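# Free extra slack on the one taut lead from its clamp

## Task

Of five leads, one is under tension and looks no different from the rest, so find it by handling them. Draw that lead out from behind its clamp so that it ends up at least 3 cm longer on the free side after release. Its clamp opens only while the handle lined up with it (the handle with the same letter as the lead's port) is held raised. Raising any other handle breaks that handle's seal, so leave the others down. No plug may come out of its socket at any moment, even briefly, or the task fails. The result must hold without the robot. At the end, open the grippers and move the arms away.

## Robot and tools

Robot: two 7-joint arms, left_arm and right_arm, each ending in a two-finger parallel gripper. Joint order, used in every command and every result list: waist, shoulder, upper arm roll, elbow, forearm roll, wrist pitch, wrist roll. Upper arm roll, forearm roll and wrist pitch are sign-flipped against the URDF, both in what you send and in what comes back, but the stated ranges below use URDF signs, so flip those three when checking them. Ranges (rad): waist, upper arm roll, forearm roll, wrist roll -69.115 to 69.115; shoulder -2.250 to 2.250; elbow -2.580 to 2.580; wrist pitch -2.100 to 2.100. A real end may sit up to 0.013 rad either side.

Frame: one shared scene frame. Origin on the table surface midway between the arms, +z up, +x outward over the table, left_arm on the +y side. The names left and right do not refer to image sides. Gripper positions are printed in metres with a wxyz quaternion; the printout can be off, more so at long reach. The reported point lies between the pads when closed. Fingers point along the gripper's +z and close along its y; tips stick out about 19 mm past that point when closed, 6 mm when fully open, and closing pushes the tips about 13 mm further out, so allow clearance above surfaces.

Row format (both tools): 18 numbers, each in [-1, 1]: left arm's 7 joint values, left gripper position, left gripper speed, then the same 9 for right_arm. Both arms always appear. Joint values are offsets, not poses: 1.0 equals 0.9985 rad for waist, shoulder, upper arm roll and elbow, and 0.8765 rad for the three wrist/forearm joints. Gripper position is an absolute opening: +1 is 85 mm open, 0 about 41 mm, pads touch near -0.8, -1 closes until blocked (190 to 235 N per pad). Gripper speed: -1 about 20 mm/s, 0 about 85, +1 about 150. To leave a gripper unchanged, repeat its last two numbers; a 0 is a real command.

execute_actions(actions): a list of actions; each action is a list of up to 15 rows, one row per 1/30 s control step, 15 steps (0.5 s) per action, the last row held if fewer are given. Joint offsets in every row are measured from the angles at the start of that action (for the first action, the latest reported angles), not from the previous row. An action asking a joint to go more than 0.013 rad outward past its range is refused for both arms; if the first action fails that check or any action is malformed, nothing runs. A joint pushed to its real end stops there and the result may print "joint sent to its limit". An empty list just returns state and images.

move(target, speed, blocking): target is one 18-number row; its joint offsets are counted from the Joint positions in the latest result that lists them. All joints travel proportionally so they finish together, usually along a curved hand path, lasting 0.5 to 10 s (cut off at 10 s). speed is rad/s for the joint with the longest travel, 0.01 to 2, default 0.5. Gripper values are applied at once. It does not avoid obstacles or the other arm. Faster moves and targets set deeper past a contact hit and press harder. blocking=false returns after 0.5 s while the arm continues; then only wait or stop are accepted until a result shows the move ended. The extra "move:" line gives the ending (done, off_target, moving, held, fault), limits=held or limits=none, and each arm's joint furthest from target. To keep pressing as hard as now, command offsets equal to Joint targets minus Joint positions.

wait(seconds): 0 to 10; arms hold their last command; returns early if a running move ends. stop(): brakes a running move (needs room; fingers keep going). zoom_image(camera, region): camera is cam_high, cam_low, cam_left_wrist or cam_right_wrist (each 672x504); region is [x0, y0, x1, y1] in pixels from the top-left, no larger than 504 by 504. finished_scene(scene): pass the current scene's number once the goal is met and stable; irreversible.

Motion limits: each step the joint target is kept within 0.304 rad of the measured angle (waist, shoulder, upper arm roll, elbow) or 0.266 rad (other three), and targets that would put the hand over 70 mm from its measured spot are scaled back. Big moves may need several actions and may return unfinished; Joint targets shows what is being chased.

Results: the state line per arm, Joint positions (rad), Joint velocities (rad/s), Joint targets, gripper position_measured_pct (about 50 - 50 x position; 0 is fully open; stopping below about 90 short of the request means something is held or blocking; about 90 means pads closed on nothing or something very thin), and images from the four cameras. "joint command not followed" means a clearance check altered some joint targets. Fingers stay put once stopped until the position changes by 0.01 or more, but re-close toward the request if the object yields or slips. For a gentle grip, open, then close to just under the object's width.

Hazards: contact torque reaching a joint's load limit (49.1 N m for the first four joints, 30.9 for the last three, held weight included) halts that arm for 10 s and drops the rest of the call. Holding loads heats motors: MOTOR HOT appears from 60 °C, and at 75 °C an OVER-TEMPERATURE FAULT lets the arm sag. Avoid arm-to-arm contact, slams, hard pushes and drops, never let anything leave the table, never unplug a plug, and lift only the matching handle. Loose objects can be nudged by outside disturbances.

Each tool is called after "Request:" as name(argument=value, ...), one argument or row to a line, values as JSON.

## Session

Request:
execute_actions(
  actions=[],
)

Scene clock: 0.00 s.
left_arm: end_effector_position=(+0.4942, +0.3282, +0.3431) position_measured_pct=0.0 end_effector_quat_wxyz=(+0.088, +0.740, -0.649, -0.151) | right_arm: end_effector_position=(+0.5036, -0.3985, +0.2006) position_measured_pct=0.0 end_effector_quat_wxyz=(+0.002, +0.051, +0.999, +0.001)
Joint names: [waist, shoulder, upper arm roll, elbow, forearm roll, wrist pitch, wrist roll]
Joint positions: left_arm=[ 0.107  0.795  0.352  0.613 -0.098 -2.08   3.013] | right_arm=[-0.054  0.432  0.003  1.654 -0.    -1.051  1.516]
Joint velocities: left_arm=[-0.     0.     0.001 -0.001  0.001 -0.    -0.   ] | right_arm=[ 0.  0.  0. -0.  0.  0. -0.]
Motor temperatures (°C, as the motors report them): left_arm=[31 28 26 29 28 38 41] | right_arm=[28 29 25 26 35 37 31]
Joint targets: left_arm=[0.107 0.795 0.352 0.613 -0.098 -2.080 3.013] | right_arm=[-0.054 0.432 0.003 1.654 -0.000 -1.051 1.516]

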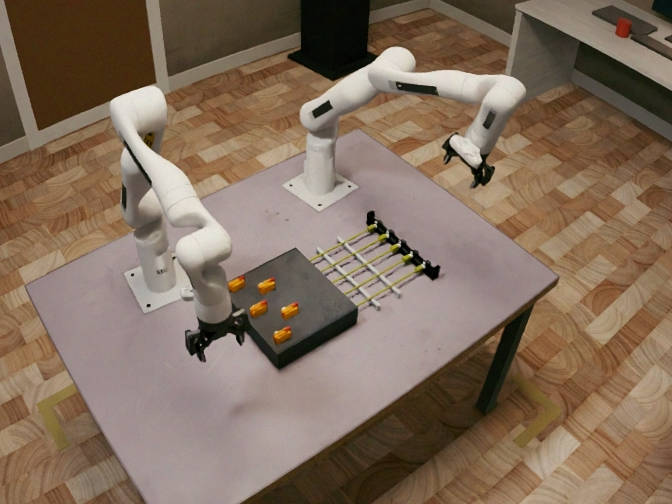

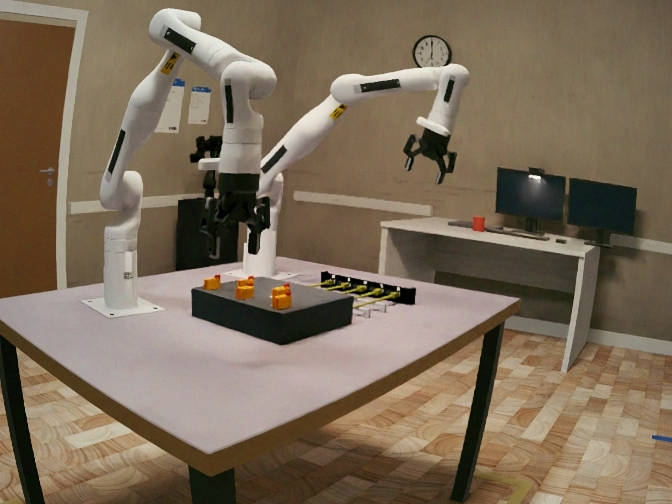

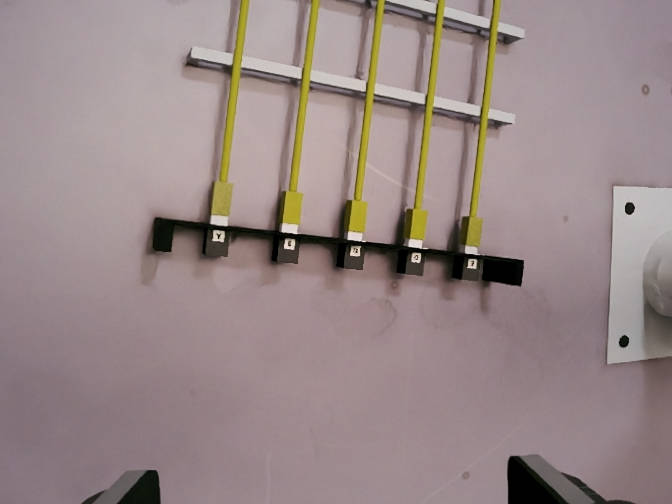

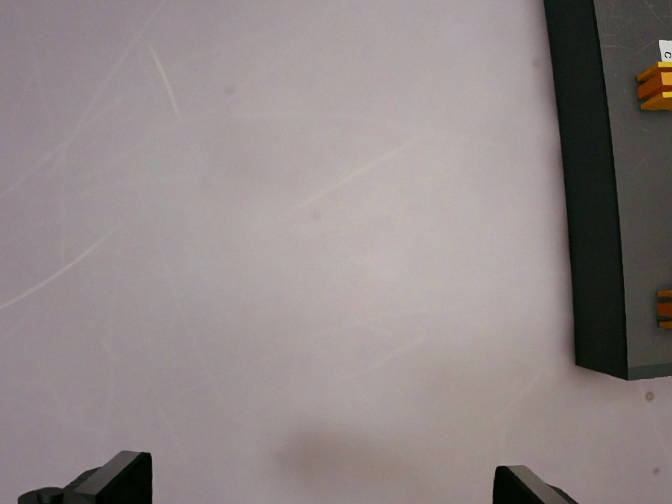

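Request:
move(
  target=[0.167,-0.171,-0.352,0.616,0.112,0.802,0.263,0.1,0,-0.37,-0.124,-0.003,-0.084,0,-0.243,0.536,0.1,0],
  speed=0.7,
)

Request:
move(
  target=[0.167,0,0,0.616,0,0.802,0.263,0.1,0,-0.37,0,0,0,0,0,0.536,0.1,0],
  speed=0.7,
)

Scene clock: 5.87 s.
left_arm: end_effector_position=(+0.5032, +0.1581, +0.2289) position_measured_pct=45.2 end_effector_quat_wxyz=(-0.027, -0.684, +0.728, +0.035) | right_arm: end_effector_position=(+0.4676, -0.2421, +0.2792) position_measured_pct=45.2 end_effector_quat_wxyz=(-0.001, -0.359, +0.933, +0.000)
Joint names: [waist, shoulder, upper arm roll, elbow, forearm roll, wrist pitch, wrist roll]
Joint positions: left_arm=[ 0.273  0.624  0.     1.228 -0.    -1.377  3.244] | right_arm=[-0.423  0.309  0.     1.57  -0.    -1.264  1.986]
Joint velocities: left_arm=[ 0.001 -0.003  0.001 -0.002 -0.001  0.001 -0.   ] | right_arm=[-0.003 -0.001 -0.     0.001  0.     0.    -0.001]
Motor temperatures (°C, as the motors report them): left_arm=[31 28 26 29 28 38 41] | right_arm=[28 29 25 26 35 37 31]
Joint targets: left_arm=[0.273 0.624 0.000 1.228 -0.000 -1.377 3.244] | right_arm=[-0.423 0.308 0.000 1.570 -0.000 -1.264 1.986]
move: done; limits=none; left_arm: farthest joint: the waist, 0.001 radians from its target (0.167 radians at the start); right_arm: farthest joint: the waist, 0.000 radians from its target (0.369 radians at the start)

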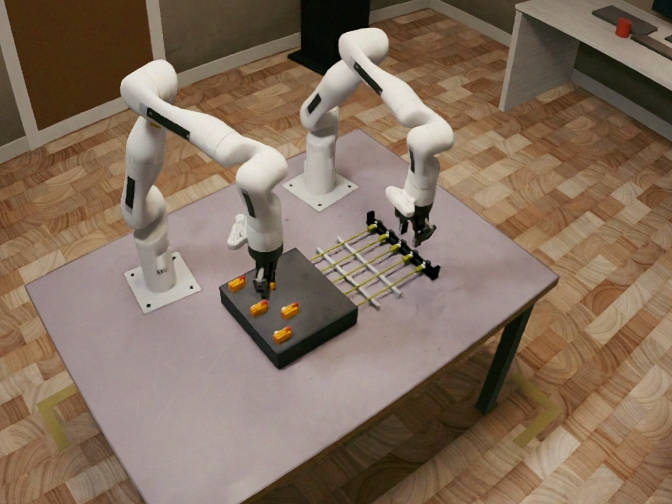

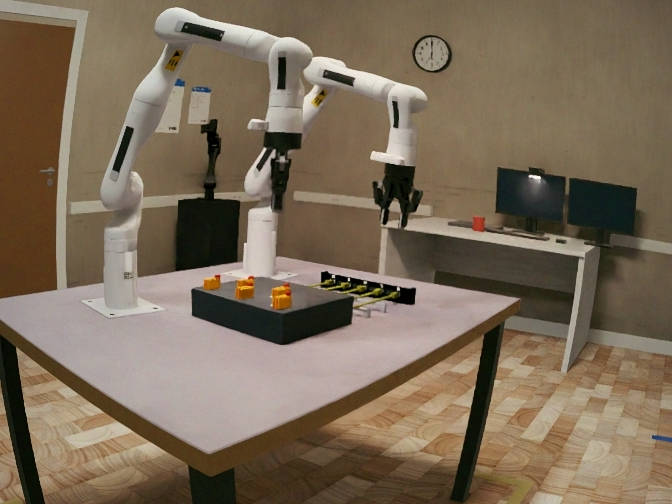

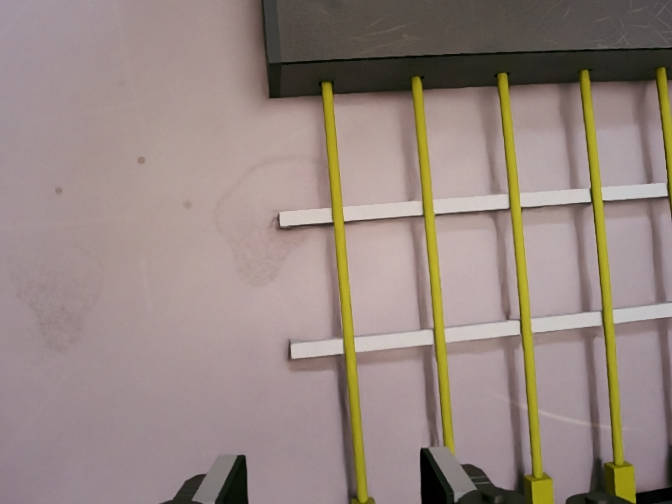

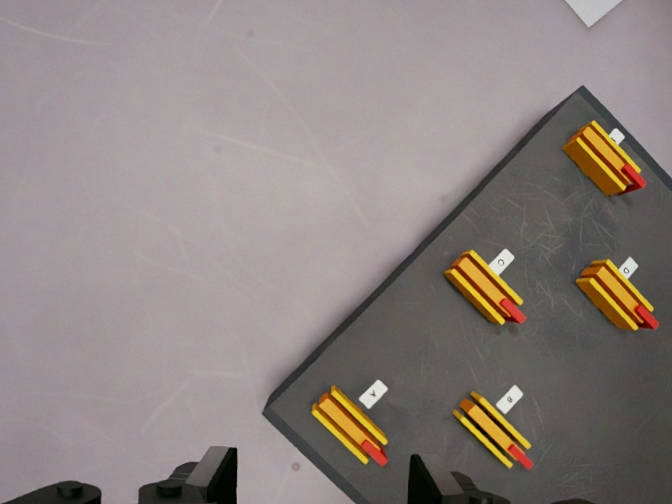

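Scene clock: 7.40 s.
left_arm: end_effector_position=(+0.4038, +0.1006, +0.0694) position_measured_pct=45.2 end_effector_quat_wxyz=(+0.000, -0.708, +0.706, -0.000) | right_arm: end_effector_position=(+0.4000, -0.1004, +0.2792) position_measured_pct=45.2 end_effector_quat_wxyz=(+0.001, +0.708, -0.706, -0.000)
Joint names: [waist, shoulder, upper arm roll, elbow, forearm roll, wrist pitch, wrist roll]
Joint positions: left_arm=[ 0.44   0.624  0.     1.843 -0.    -0.674  3.475] | right_arm=[-0.792  0.309  0.     1.57  -0.    -1.264  2.456]
Joint velocities: left_arm=[ 0.002 -0.002  0.     0.001 -0.     0.     0.001] | right_arm=[-0.003 -0.    -0.    -0.    -0.     0.    -0.   ]
Motor temperatures (°C, as the motors report them): left_arm=[31 28 26 29 28 38 41] | right_arm=[28 29 25 26 35 37 31]
Joint targets: left_arm=[0.440 0.624 0.000 1.843 -0.000 -0.674 3.475] | right_arm=[-0.793 0.309 0.000 1.570 -0.000 -1.264 2.456]
move: done; limits=none; left_arm: farthest joint: the waist, 0.000 radians from its target (0.167 radians at the start); right_arm: farthest joint: the waist, 0.000 radians from its target (0.369 radians at the start)

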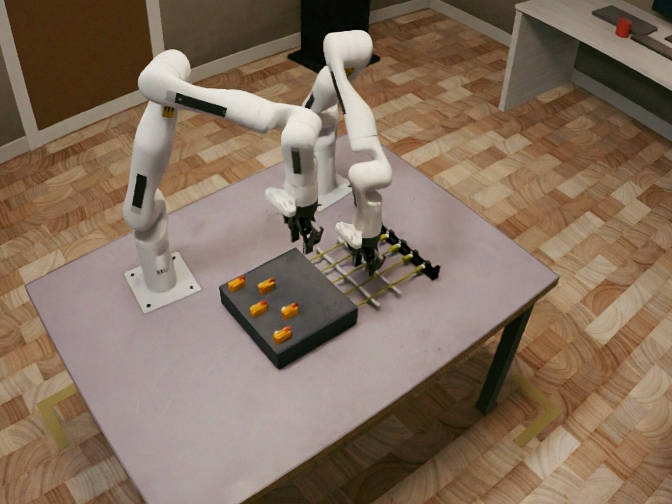

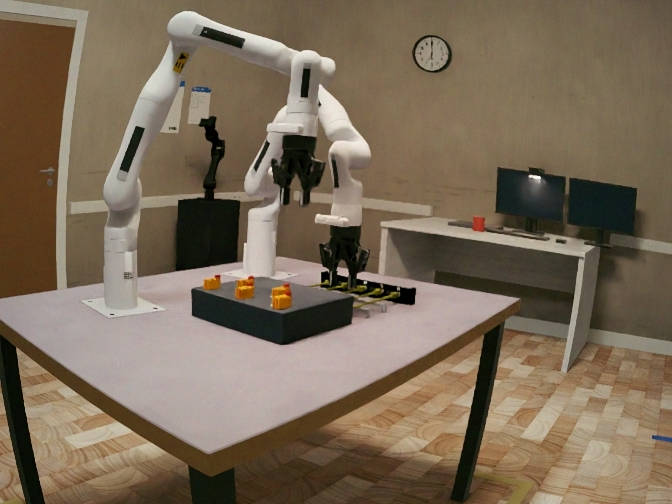

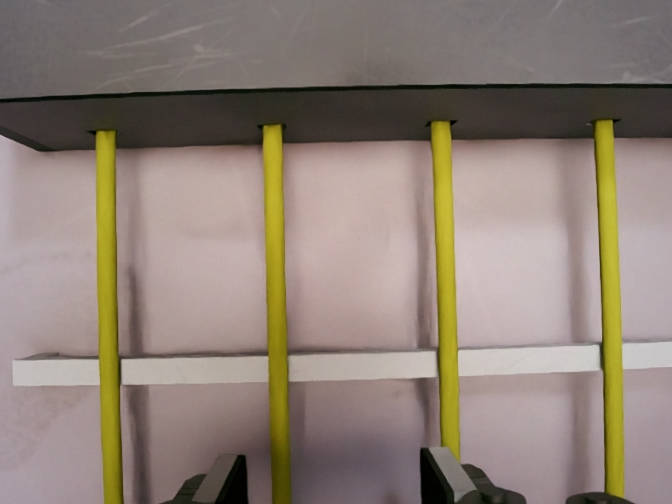

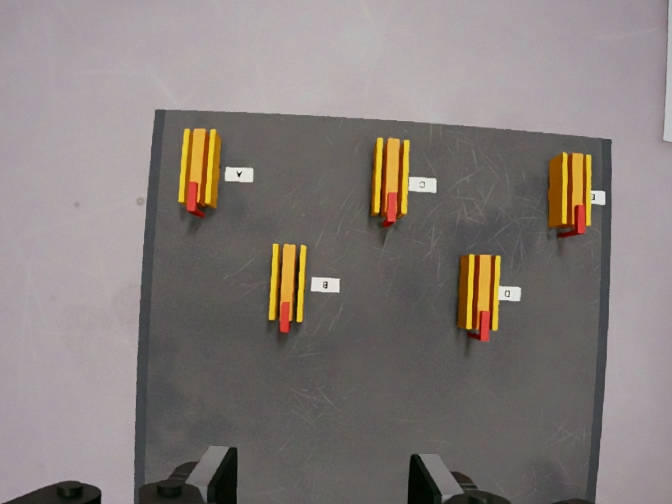

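Request:
move(
  target=[-0.0795,0.1168,0,-0.2033,0,-0.099,-0.0947,0.1,1,0,0,0,0,0,0,0,0.1,0],
  speed=0.4,
)

Request:
execute_actions(
  actions=[
    [[0,0.0534,0,0.0156,0,0.0786,0,0.1,1,0,0,0,0,0,0,0,0.1,0]],
  ],
)

Scene clock: 22.87 s.
left_arm: end_effector_position=(+0.4724, +0.1191, +0.0564) position_measured_pct=45.2 end_effector_quat_wxyz=(-0.000, -0.707, +0.708, +0.000) | right_arm: end_effector_position=(+0.4000, -0.1004, +0.2792) position_measured_pct=45.2 end_effector_quat_wxyz=(+0.001, +0.708, -0.706, -0.000)
Joint names: [waist, shoulder, upper arm roll, elbow, forearm roll, wrist pitch, wrist roll]
Joint positions: left_arm=[ 0.361  0.741  0.     1.64  -0.    -0.761  3.392] | right_arm=[-0.792  0.309  0.     1.57  -0.    -1.264  2.456]
Joint velocities: left_arm=[-0.002  0.004  0.002  0.     0.002  0.001 -0.001] | right_arm=[ 0.    -0.     0.     0.001  0.     0.    -0.001]
Motor temperatures (°C, as the motors report them): left_arm=[31 28 26 29 28 38 41] | right_arm=[28 29 25 26 35 37 31]
Joint targets: left_arm=[0.360 0.741 0.000 1.640 -0.000 -0.761 3.392] | right_arm=[-0.792 0.309 0.000 1.570 -0.000 -1.264 2.456]
move: done; limits=none; left_arm: farthest joint: the waist, 0.000 radians from its target (0.079 radians at the start); right_arm: farthest joint: the waist, 0.000 radians from its target (0.001 radians at the start)

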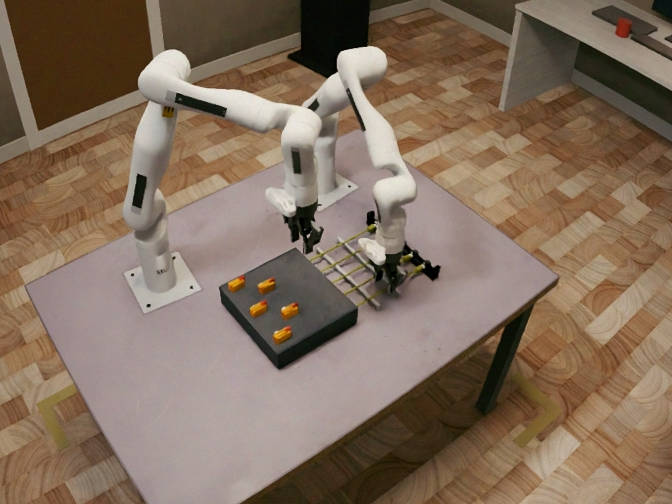

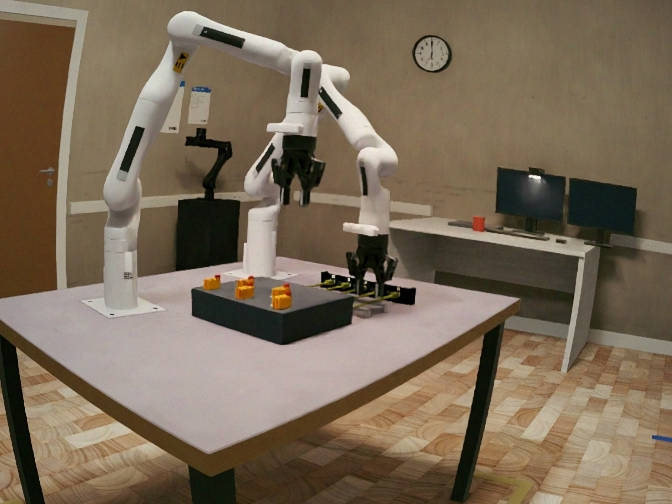

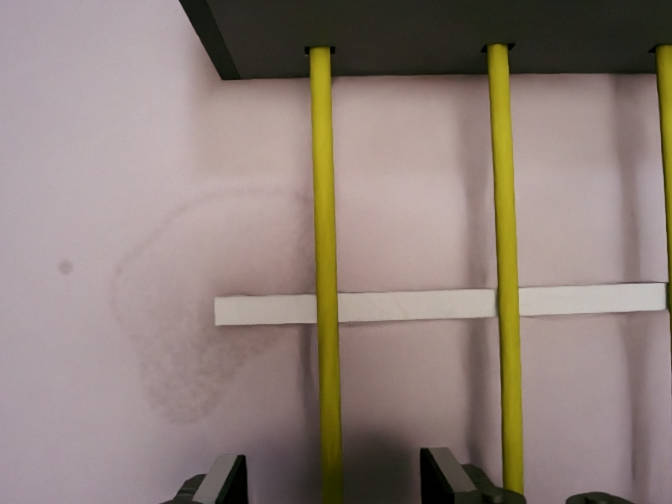

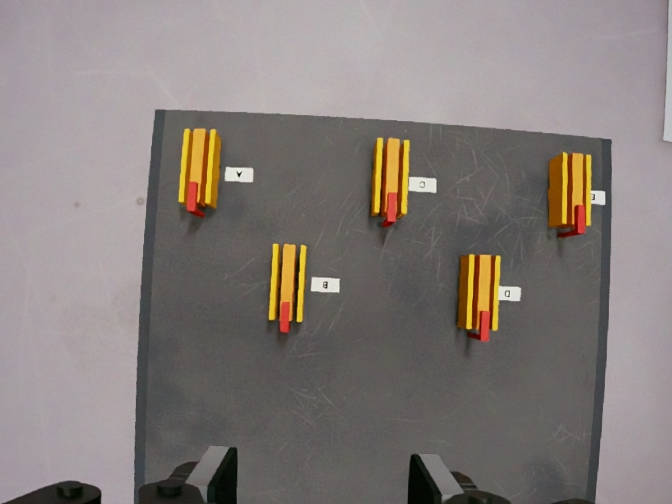

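Scene clock: 23.37 s.
left_arm: end_effector_position=(+0.4724, +0.1191, +0.0266) position_measured_pct=45.2 end_effector_quat_wxyz=(+0.000, -0.707, +0.708, -0.000) | right_arm: end_effector_position=(+0.4000, -0.1004, +0.2792) position_measured_pct=45.2 end_effector_quat_wxyz=(+0.001, +0.708, -0.706, -0.000)
Joint names: [waist, shoulder, upper arm roll, elbow, forearm roll, wrist pitch, wrist roll]
Joint positions: left_arm=[ 0.361  0.794  0.     1.656 -0.    -0.692  3.392] | right_arm=[-0.792  0.309  0.     1.57  -0.    -1.264  2.456]
Joint velocities: left_arm=[ 0.     0.002  0.001 -0.002 -0.001  0.     0.001] | right_arm=[ 0.    -0.    -0.     0.     0.    -0.     0.002]
Motor temperatures (°C, as the motors report them): left_arm=[31 28 26 29 28 38 41] | right_arm=[28 29 25 26 35 37 31]
Joint targets: left_arm=[0.361 0.794 0.000 1.656 -0.000 -0.692 3.392] | right_arm=[-0.792 0.309 0.000 1.570 -0.000 -1.264 2.456]

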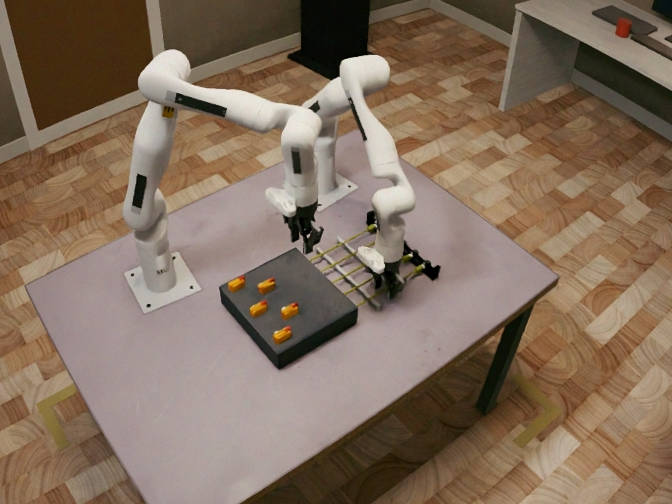

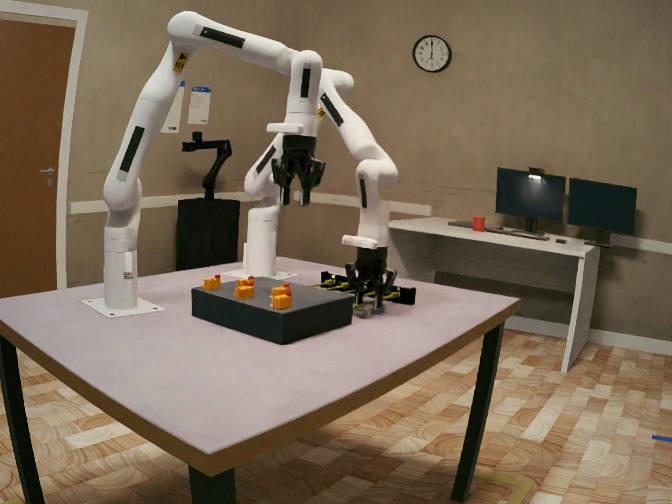

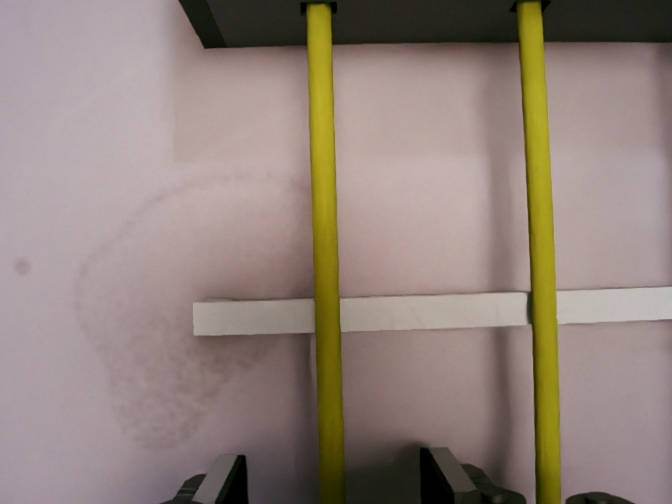

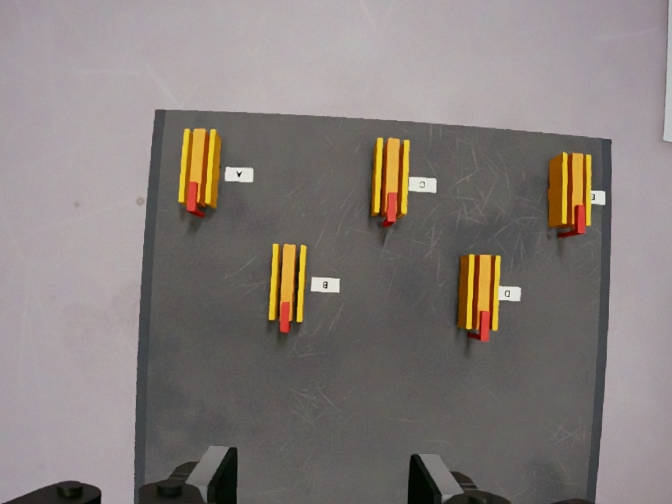

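Request:
execute_actions(
  actions=[
    [[0,0,0,0,0,0,0,-1,0.5,0,0,0,0,0,0,0,0.1,0]],
    [[-0.019,-0.0045,0,0.0114,0,0.0079,-0.0217,-1,0.5,0,0,0,0,0,0,0,0.1,0]],
  ],
)

Scene clock: 28.00 s.
left_arm: end_effector_position=(+0.4720, +0.1247, +0.0271) position_measured_pct=88.5 end_effector_quat_wxyz=(-0.001, -0.705, +0.709, -0.002) | right_arm: end_effector_position=(+0.4000, -0.1004, +0.2792) position_measured_pct=45.2 end_effector_quat_wxyz=(+0.001, +0.708, -0.706, -0.000)
Joint names: [waist, shoulder, upper arm roll, elbow, forearm roll, wrist pitch, wrist roll]
Joint positions: left_arm=[ 0.345  0.788 -0.003  1.666 -0.002 -0.684  3.372] | right_arm=[-0.792  0.309  0.     1.57  -0.    -1.264  2.456]
Joint velocities: left_arm=[-0.001 -0.     0.001 -0.002 -0.     0.    -0.   ] | right_arm=[ 0. -0.  0.  0. -0. -0. -0.]
Motor temperatures (°C, as the motors report them): left_arm=[31 28 26 29 28 38 41] | right_arm=[28 29 25 26 35 37 31]
Joint targets: left_arm=[0.342 0.789 0.000 1.667 -0.000 -0.685 3.373] | right_arm=[-0.792 0.309 0.000 1.570 -0.000 -1.264 2.456]

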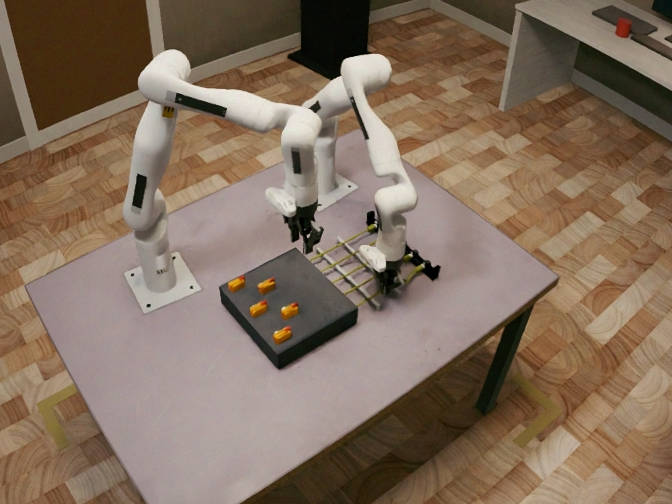

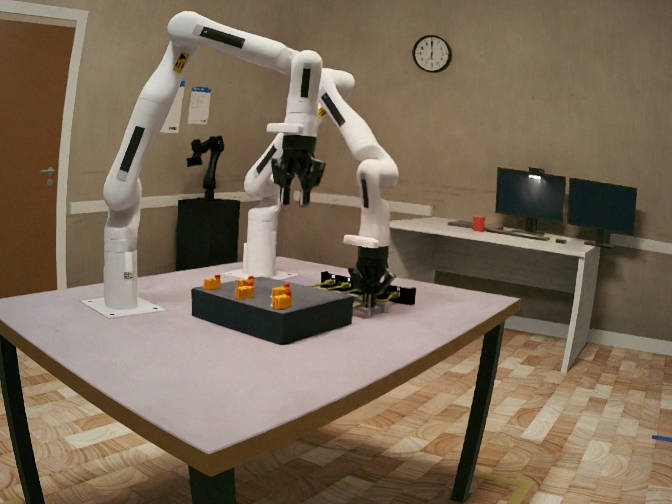

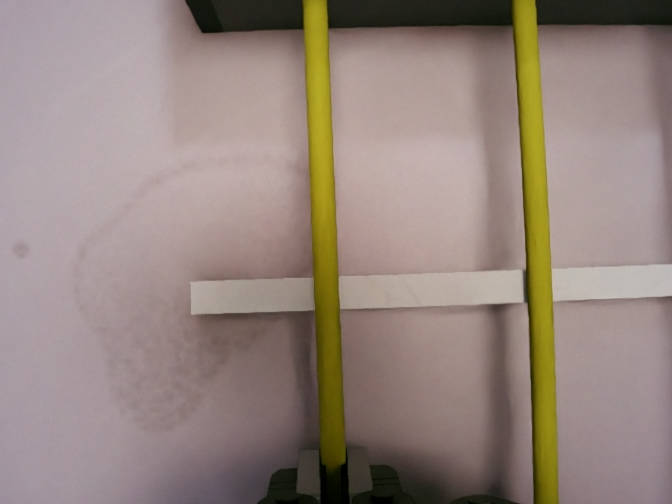

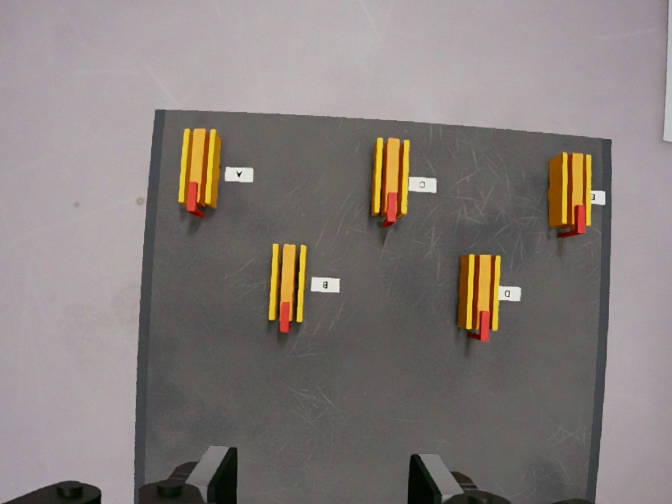

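Request:
execute_actions(
  actions=[
    [[0.016,0.006,0.003,-0.010,0.002,-0.009,0.023,-1,0.5,0,0,0,0,0,0,0,0.1,0]],
    [[0,0,0,0,0,0,0,0.1,1,0,0,0,0,0,0,0,0.1,0]],
    [[0,-0.0534,0,-0.0156,0,-0.0786,0,0.1,1,0,0,0,0,0,0,0,0.1,0]],
    [[0.0146,-0.040,0,0.092,0,0.0598,0.0168,0.1,1,0,0,0,0,0,0,0,0.1,0]],
    [[0.0146,-0.040,0,0.092,0,0.0598,0.0168,0.1,1,0,0,0,0,0,0,0,0.1,0]],
    [[0,0.0602,0,0.016,0,0.087,0,0.1,1,0,0,0,0,0,0,0,0.1,0]],
    [[0,0,0,0,0,0,0,-1,0.5,0,0,0,0,0,0,0,0.1,0]],
    [[-0.021,-0.0045,0,0.0117,0,0.0082,-0.024,-1,0.5,0,0,0,0,0,0,0,0.1,0]],
  ],
)

Scene clock: 41.80 s.
left_arm: end_effector_position=(+0.4190, +0.1211, +0.0272) position_measured_pct=88.5 end_effector_quat_wxyz=(-0.002, -0.704, +0.710, -0.004) | right_arm: end_effector_position=(+0.4000, -0.1004, +0.2791) position_measured_pct=45.2 end_effector_quat_wxyz=(+0.001, +0.708, -0.706, -0.000)
Joint names: [waist, shoulder, upper arm roll, elbow, forearm roll, wrist pitch, wrist roll]
Joint positions: left_arm=[ 0.375  0.716 -0.008  1.849 -0.005 -0.571  3.401] | right_arm=[-0.792  0.309  0.     1.57  -0.    -1.264  2.456]
Joint velocities: left_arm=[-0.     0.    -0.001  0.     0.001  0.     0.   ] | right_arm=[ 0.    -0.    -0.    -0.     0.    -0.     0.001]
Motor temperatures (°C, as the motors report them): left_arm=[31 28 26 29 28 38 41] | right_arm=[28 29 25 26 35 37 31]
Joint targets: left_arm=[0.369 0.717 0.000 1.852 -0.000 -0.573 3.401] | right_arm=[-0.792 0.309 0.000 1.570 -0.000 -1.264 2.456]

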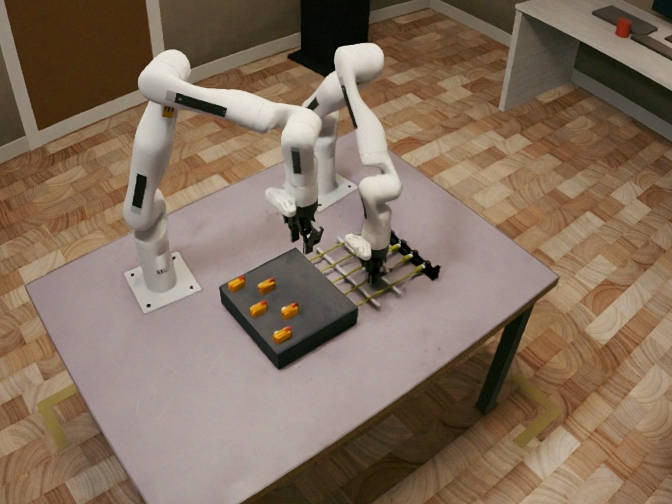

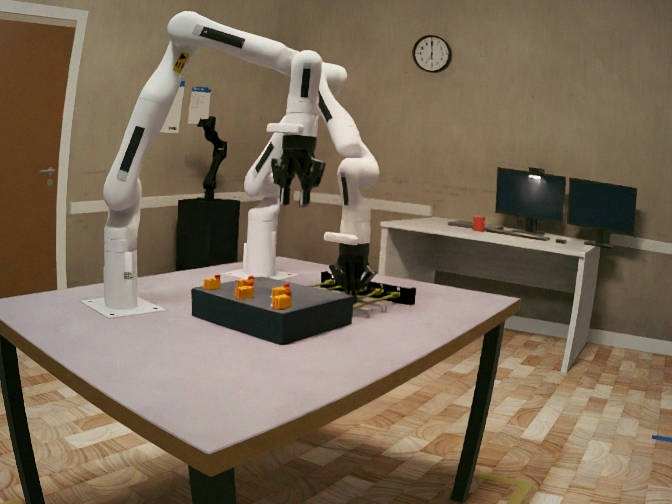

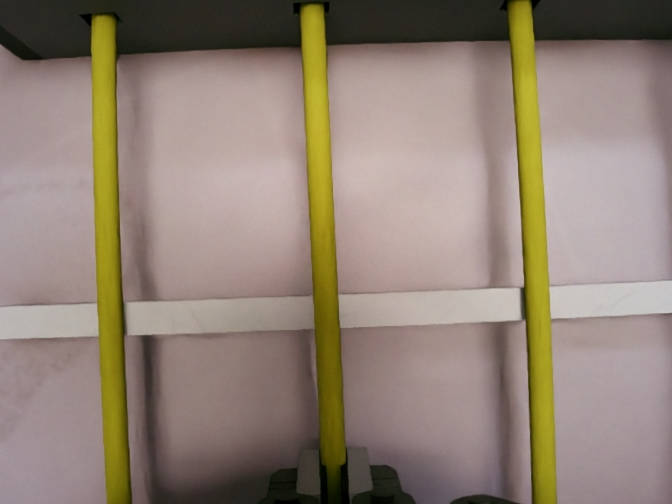

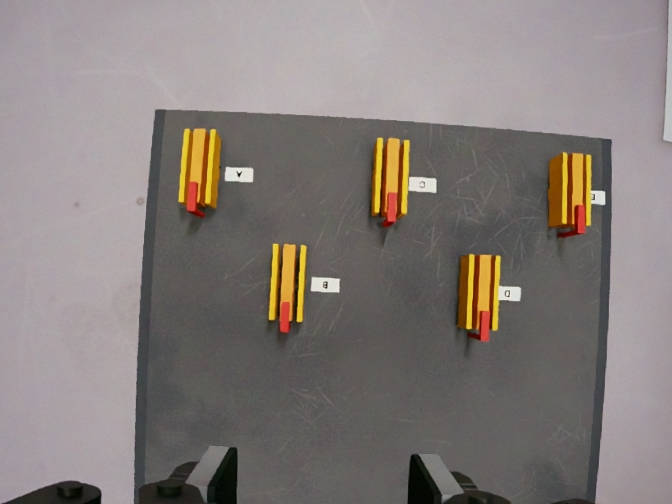

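Request:
move(
  target=[0.013,0.005,0.008,-0.008,0.005,-0.009,0.022,-1,0.5,0.136,0.165,0,0.296,0,0.527,0.153,0.1,0],
)

Scene clock: 47.90 s.
left_arm: end_effector_position=(+0.4193, +0.1193, +0.0264) position_measured_pct=88.5 end_effector_quat_wxyz=(-0.000, -0.707, +0.707, -0.000) | right_arm: end_effector_position=(+0.4232, -0.1541, +0.1297) position_measured_pct=45.2 end_effector_quat_wxyz=(-0.000, +0.707, -0.707, +0.000)
Joint names: [waist, shoulder, upper arm roll, elbow, forearm roll, wrist pitch, wrist roll]
Joint positions: left_arm=[ 0.389  0.721 -0.     1.841 -0.001 -0.578  3.42 ] | right_arm=[-0.657  0.473  0.     1.866 -0.    -0.803  2.59 ]
Joint velocities: left_arm=[ 0.     0.     0.     0.001  0.001 -0.001 -0.   ] | right_arm=[ 0.003  0.002 -0.     0.    -0.     0.    -0.002]
Motor temperatures (°C, as the motors report them): left_arm=[31 28 26 29 28 38 41] | right_arm=[28 29 25 27 35 37 31]
Joint targets: left_arm=[0.388 0.721 0.000 1.841 -0.000 -0.579 3.420] | right_arm=[-0.656 0.473 0.000 1.866 -0.000 -0.803 2.590]
move: done; limits=none; left_arm: farthest joint: the waist, 0.001 radians from its target (0.013 radians at the start); right_arm: farthest joint: the waist, 0.001 radians from its target (0.136 radians at the start)

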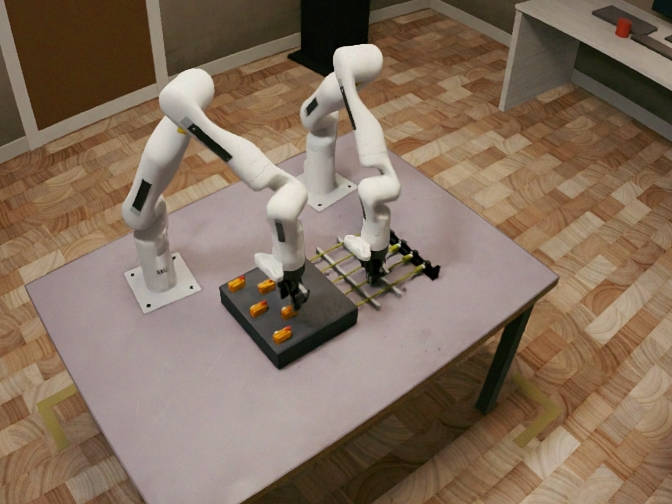

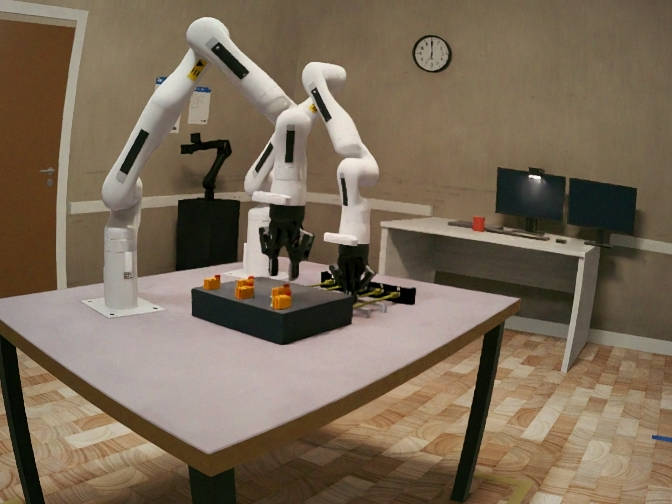

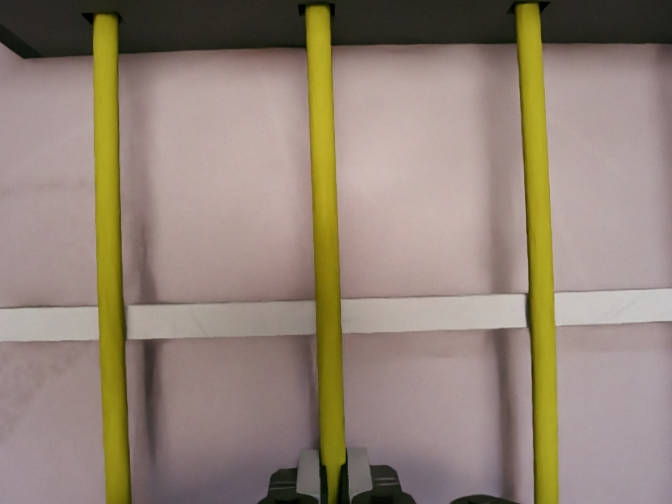

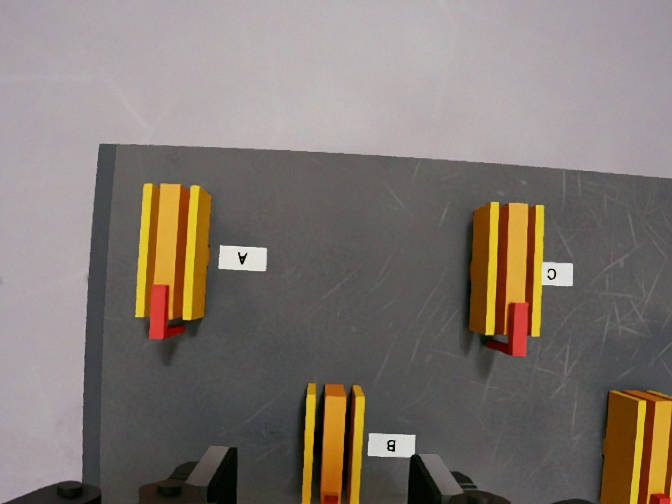

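Request:
execute_actions(
  actions=[
    [[0,0,0,0,0,0,0,-1,0.5,-0.001,0.038,0,0.0255,0,0.072,0,0.1,0]],
    [[0,0,0,0,0,0,0,-1,0.5,-0.001,0.038,0,0.0255,0,0.072,0,0.1,0]],
    [[0,0,0,0,0,0,0,-1,0.5,0,0,0,0,0,0,0,-1,0]],
    [[0,0,0,0,0,0,0,-1,0.5,0,-0.029,0,-0.0133,0,-0.0485,0,-1,0]],
  ],
)

Scene clock: 54.40 s.
left_arm: end_effector_position=(+0.4193, +0.1192, +0.0264) position_measured_pct=88.5 end_effector_quat_wxyz=(-0.000, -0.707, +0.708, -0.000) | right_arm: end_effector_position=(+0.4202, -0.1543, +0.0972) position_measured_pct=81.7 end_effector_quat_wxyz=(+0.003, +0.707, -0.707, -0.001)
Joint names: [waist, shoulder, upper arm roll, elbow, forearm roll, wrist pitch, wrist roll]
Joint positions: left_arm=[ 0.389  0.721 -0.     1.841 -0.001 -0.578  3.42 ] | right_arm=[-0.659  0.531  0.001  1.904  0.001 -0.712  2.588]
Joint velocities: left_arm=[-0.    -0.    -0.001  0.001  0.001  0.    -0.001] | right_arm=[ 0.    -0.    -0.     0.001  0.    -0.    -0.   ]
Motor temperatures (°C, as the motors report them): left_arm=[31 28 26 29 28 38 41] | right_arm=[28 29 25 27 35 37 31]
Joint targets: left_arm=[0.389 0.721 -0.000 1.841 -0.001 -0.578 3.420] | right_arm=[-0.659 0.519 0.001 1.904 0.001 -0.721 2.589]

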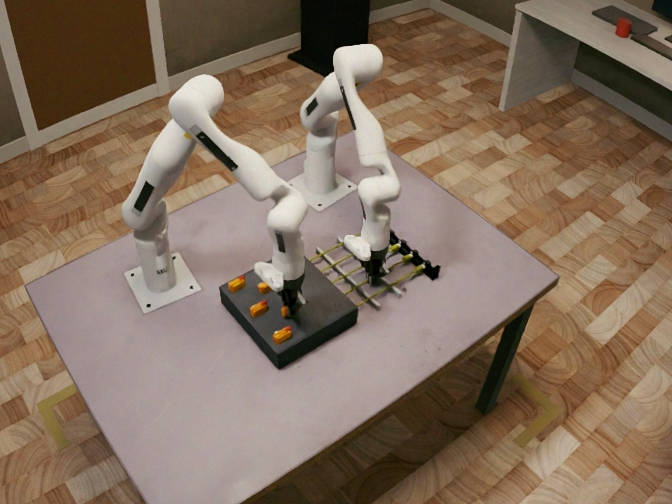

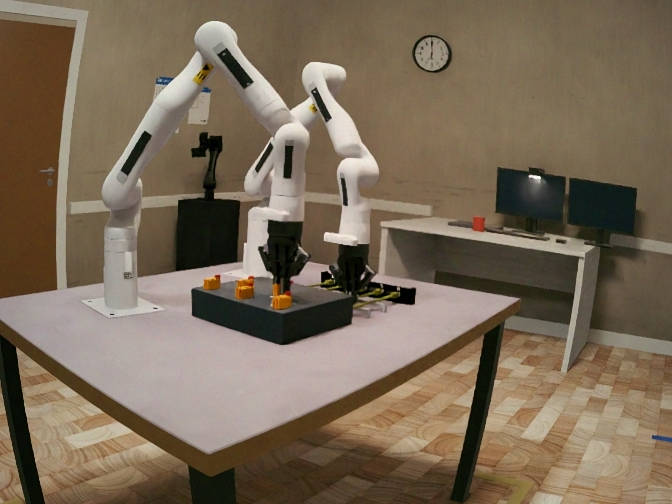

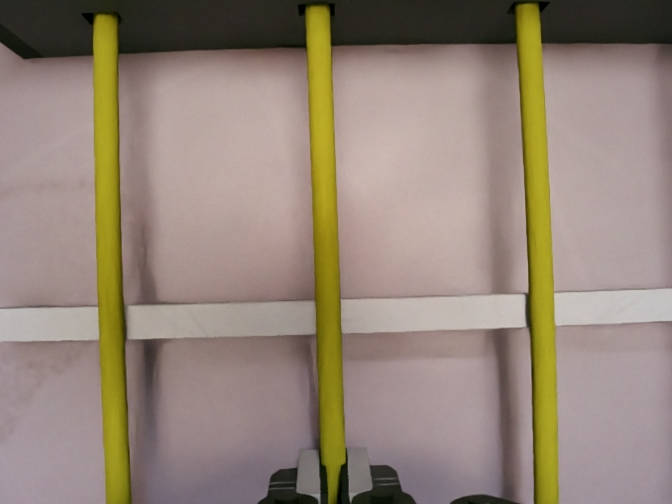

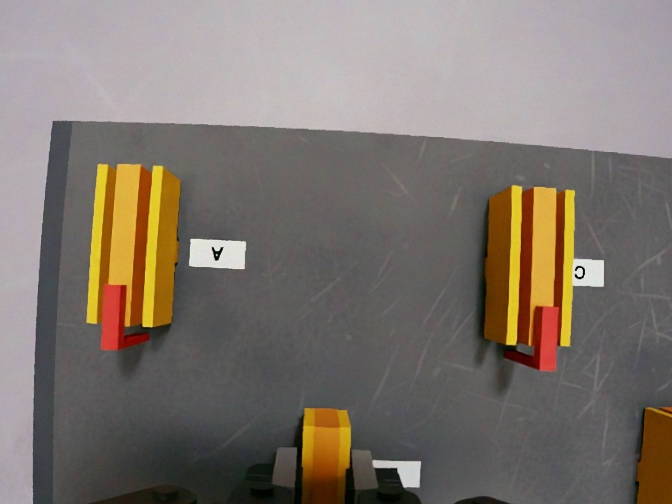

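Request:
execute_actions(
  actions=[
    [[-0.020,-0.026,0.002,0.003,0.002,-0.028,-0.018,-1,0.5,0,-0.012,0,0,0,-0.009,0,-1,0]],
    [[-0.020,-0.026,0.004,0.004,0.003,-0.029,-0.018,-1,0.5,0,-0.012,0,0,0,-0.009,0,-1,0]],
    [[-0.028,-0.005,0.004,0.010,0.003,0.003,-0.027,-1,0.5,0,-0.012,0,0,0,-0.009,0,-1,0]],
    [[-0.028,-0.005,0.004,0.010,0.003,0.003,-0.027,-1,0.5,0,-0.012,0,0,0,-0.009,0,-1,0]],
    [[-0.028,-0.005,0.004,0.010,0.003,0.003,-0.027,-1,0.5,0,-0.012,0,0,0,-0.009,0,-1,0]],
  ],
)

Scene clock: 71.00 s.
left_arm: end_effector_position=(+0.4209, +0.1654, +0.0524) position_measured_pct=88.5 end_effector_quat_wxyz=(+0.000, -0.707, +0.707, -0.002) | right_arm: end_effector_position=(+0.4202, -0.1543, +0.0971) position_measured_pct=81.7 end_effector_quat_wxyz=(+0.003, +0.707, -0.708, -0.001)
Joint names: [waist, shoulder, upper arm roll, elbow, forearm roll, wrist pitch, wrist roll]
Joint positions: left_arm=[ 0.284  0.651 -0.003  1.872 -0.001 -0.615  3.318] | right_arm=[-0.659  0.531  0.001  1.904  0.001 -0.713  2.586]
Joint velocities: left_arm=[-0.001 -0.     0.     0.001  0.002  0.001  0.   ] | right_arm=[-0.    -0.     0.    -0.001  0.    -0.     0.001]
Motor temperatures (°C, as the motors report them): left_arm=[31 29 26 29 28 38 41] | right_arm=[28 29 25 27 35 37 31]
Joint targets: left_arm=[0.280 0.652 0.002 1.873 0.002 -0.616 3.318] | right_arm=[-0.659 0.519 0.001 1.904 0.001 -0.721 2.587]

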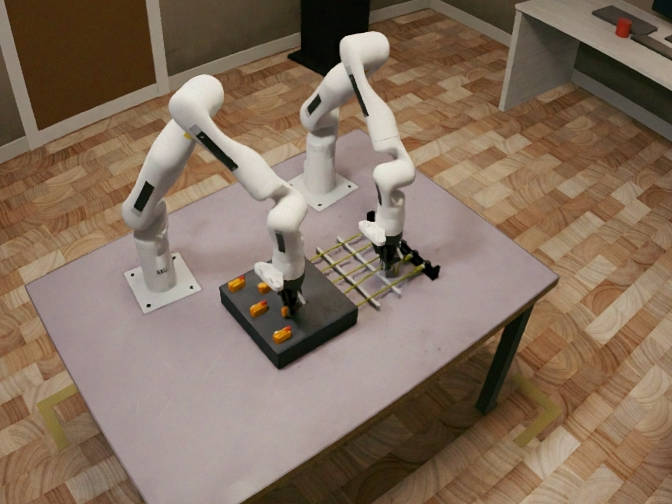

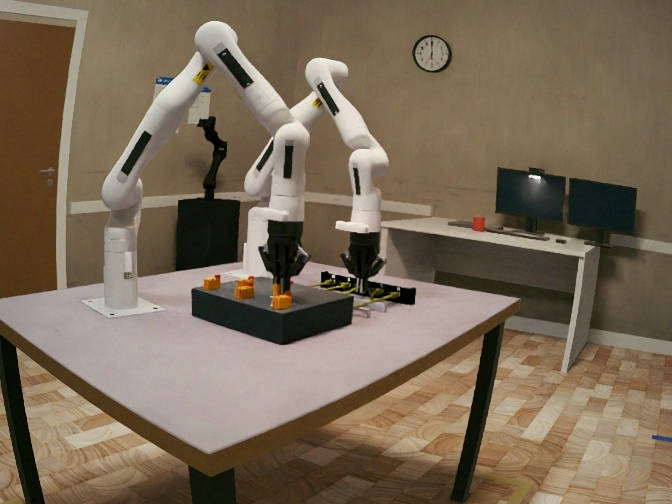

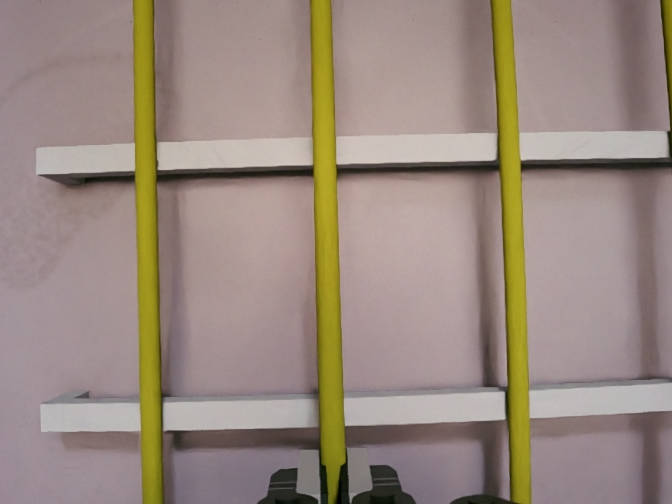

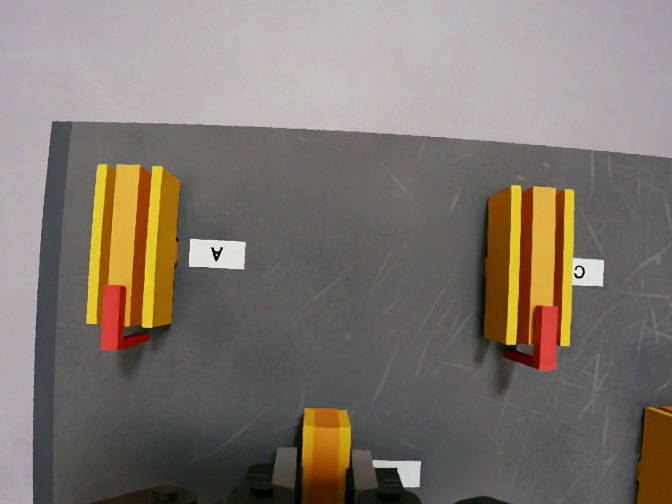

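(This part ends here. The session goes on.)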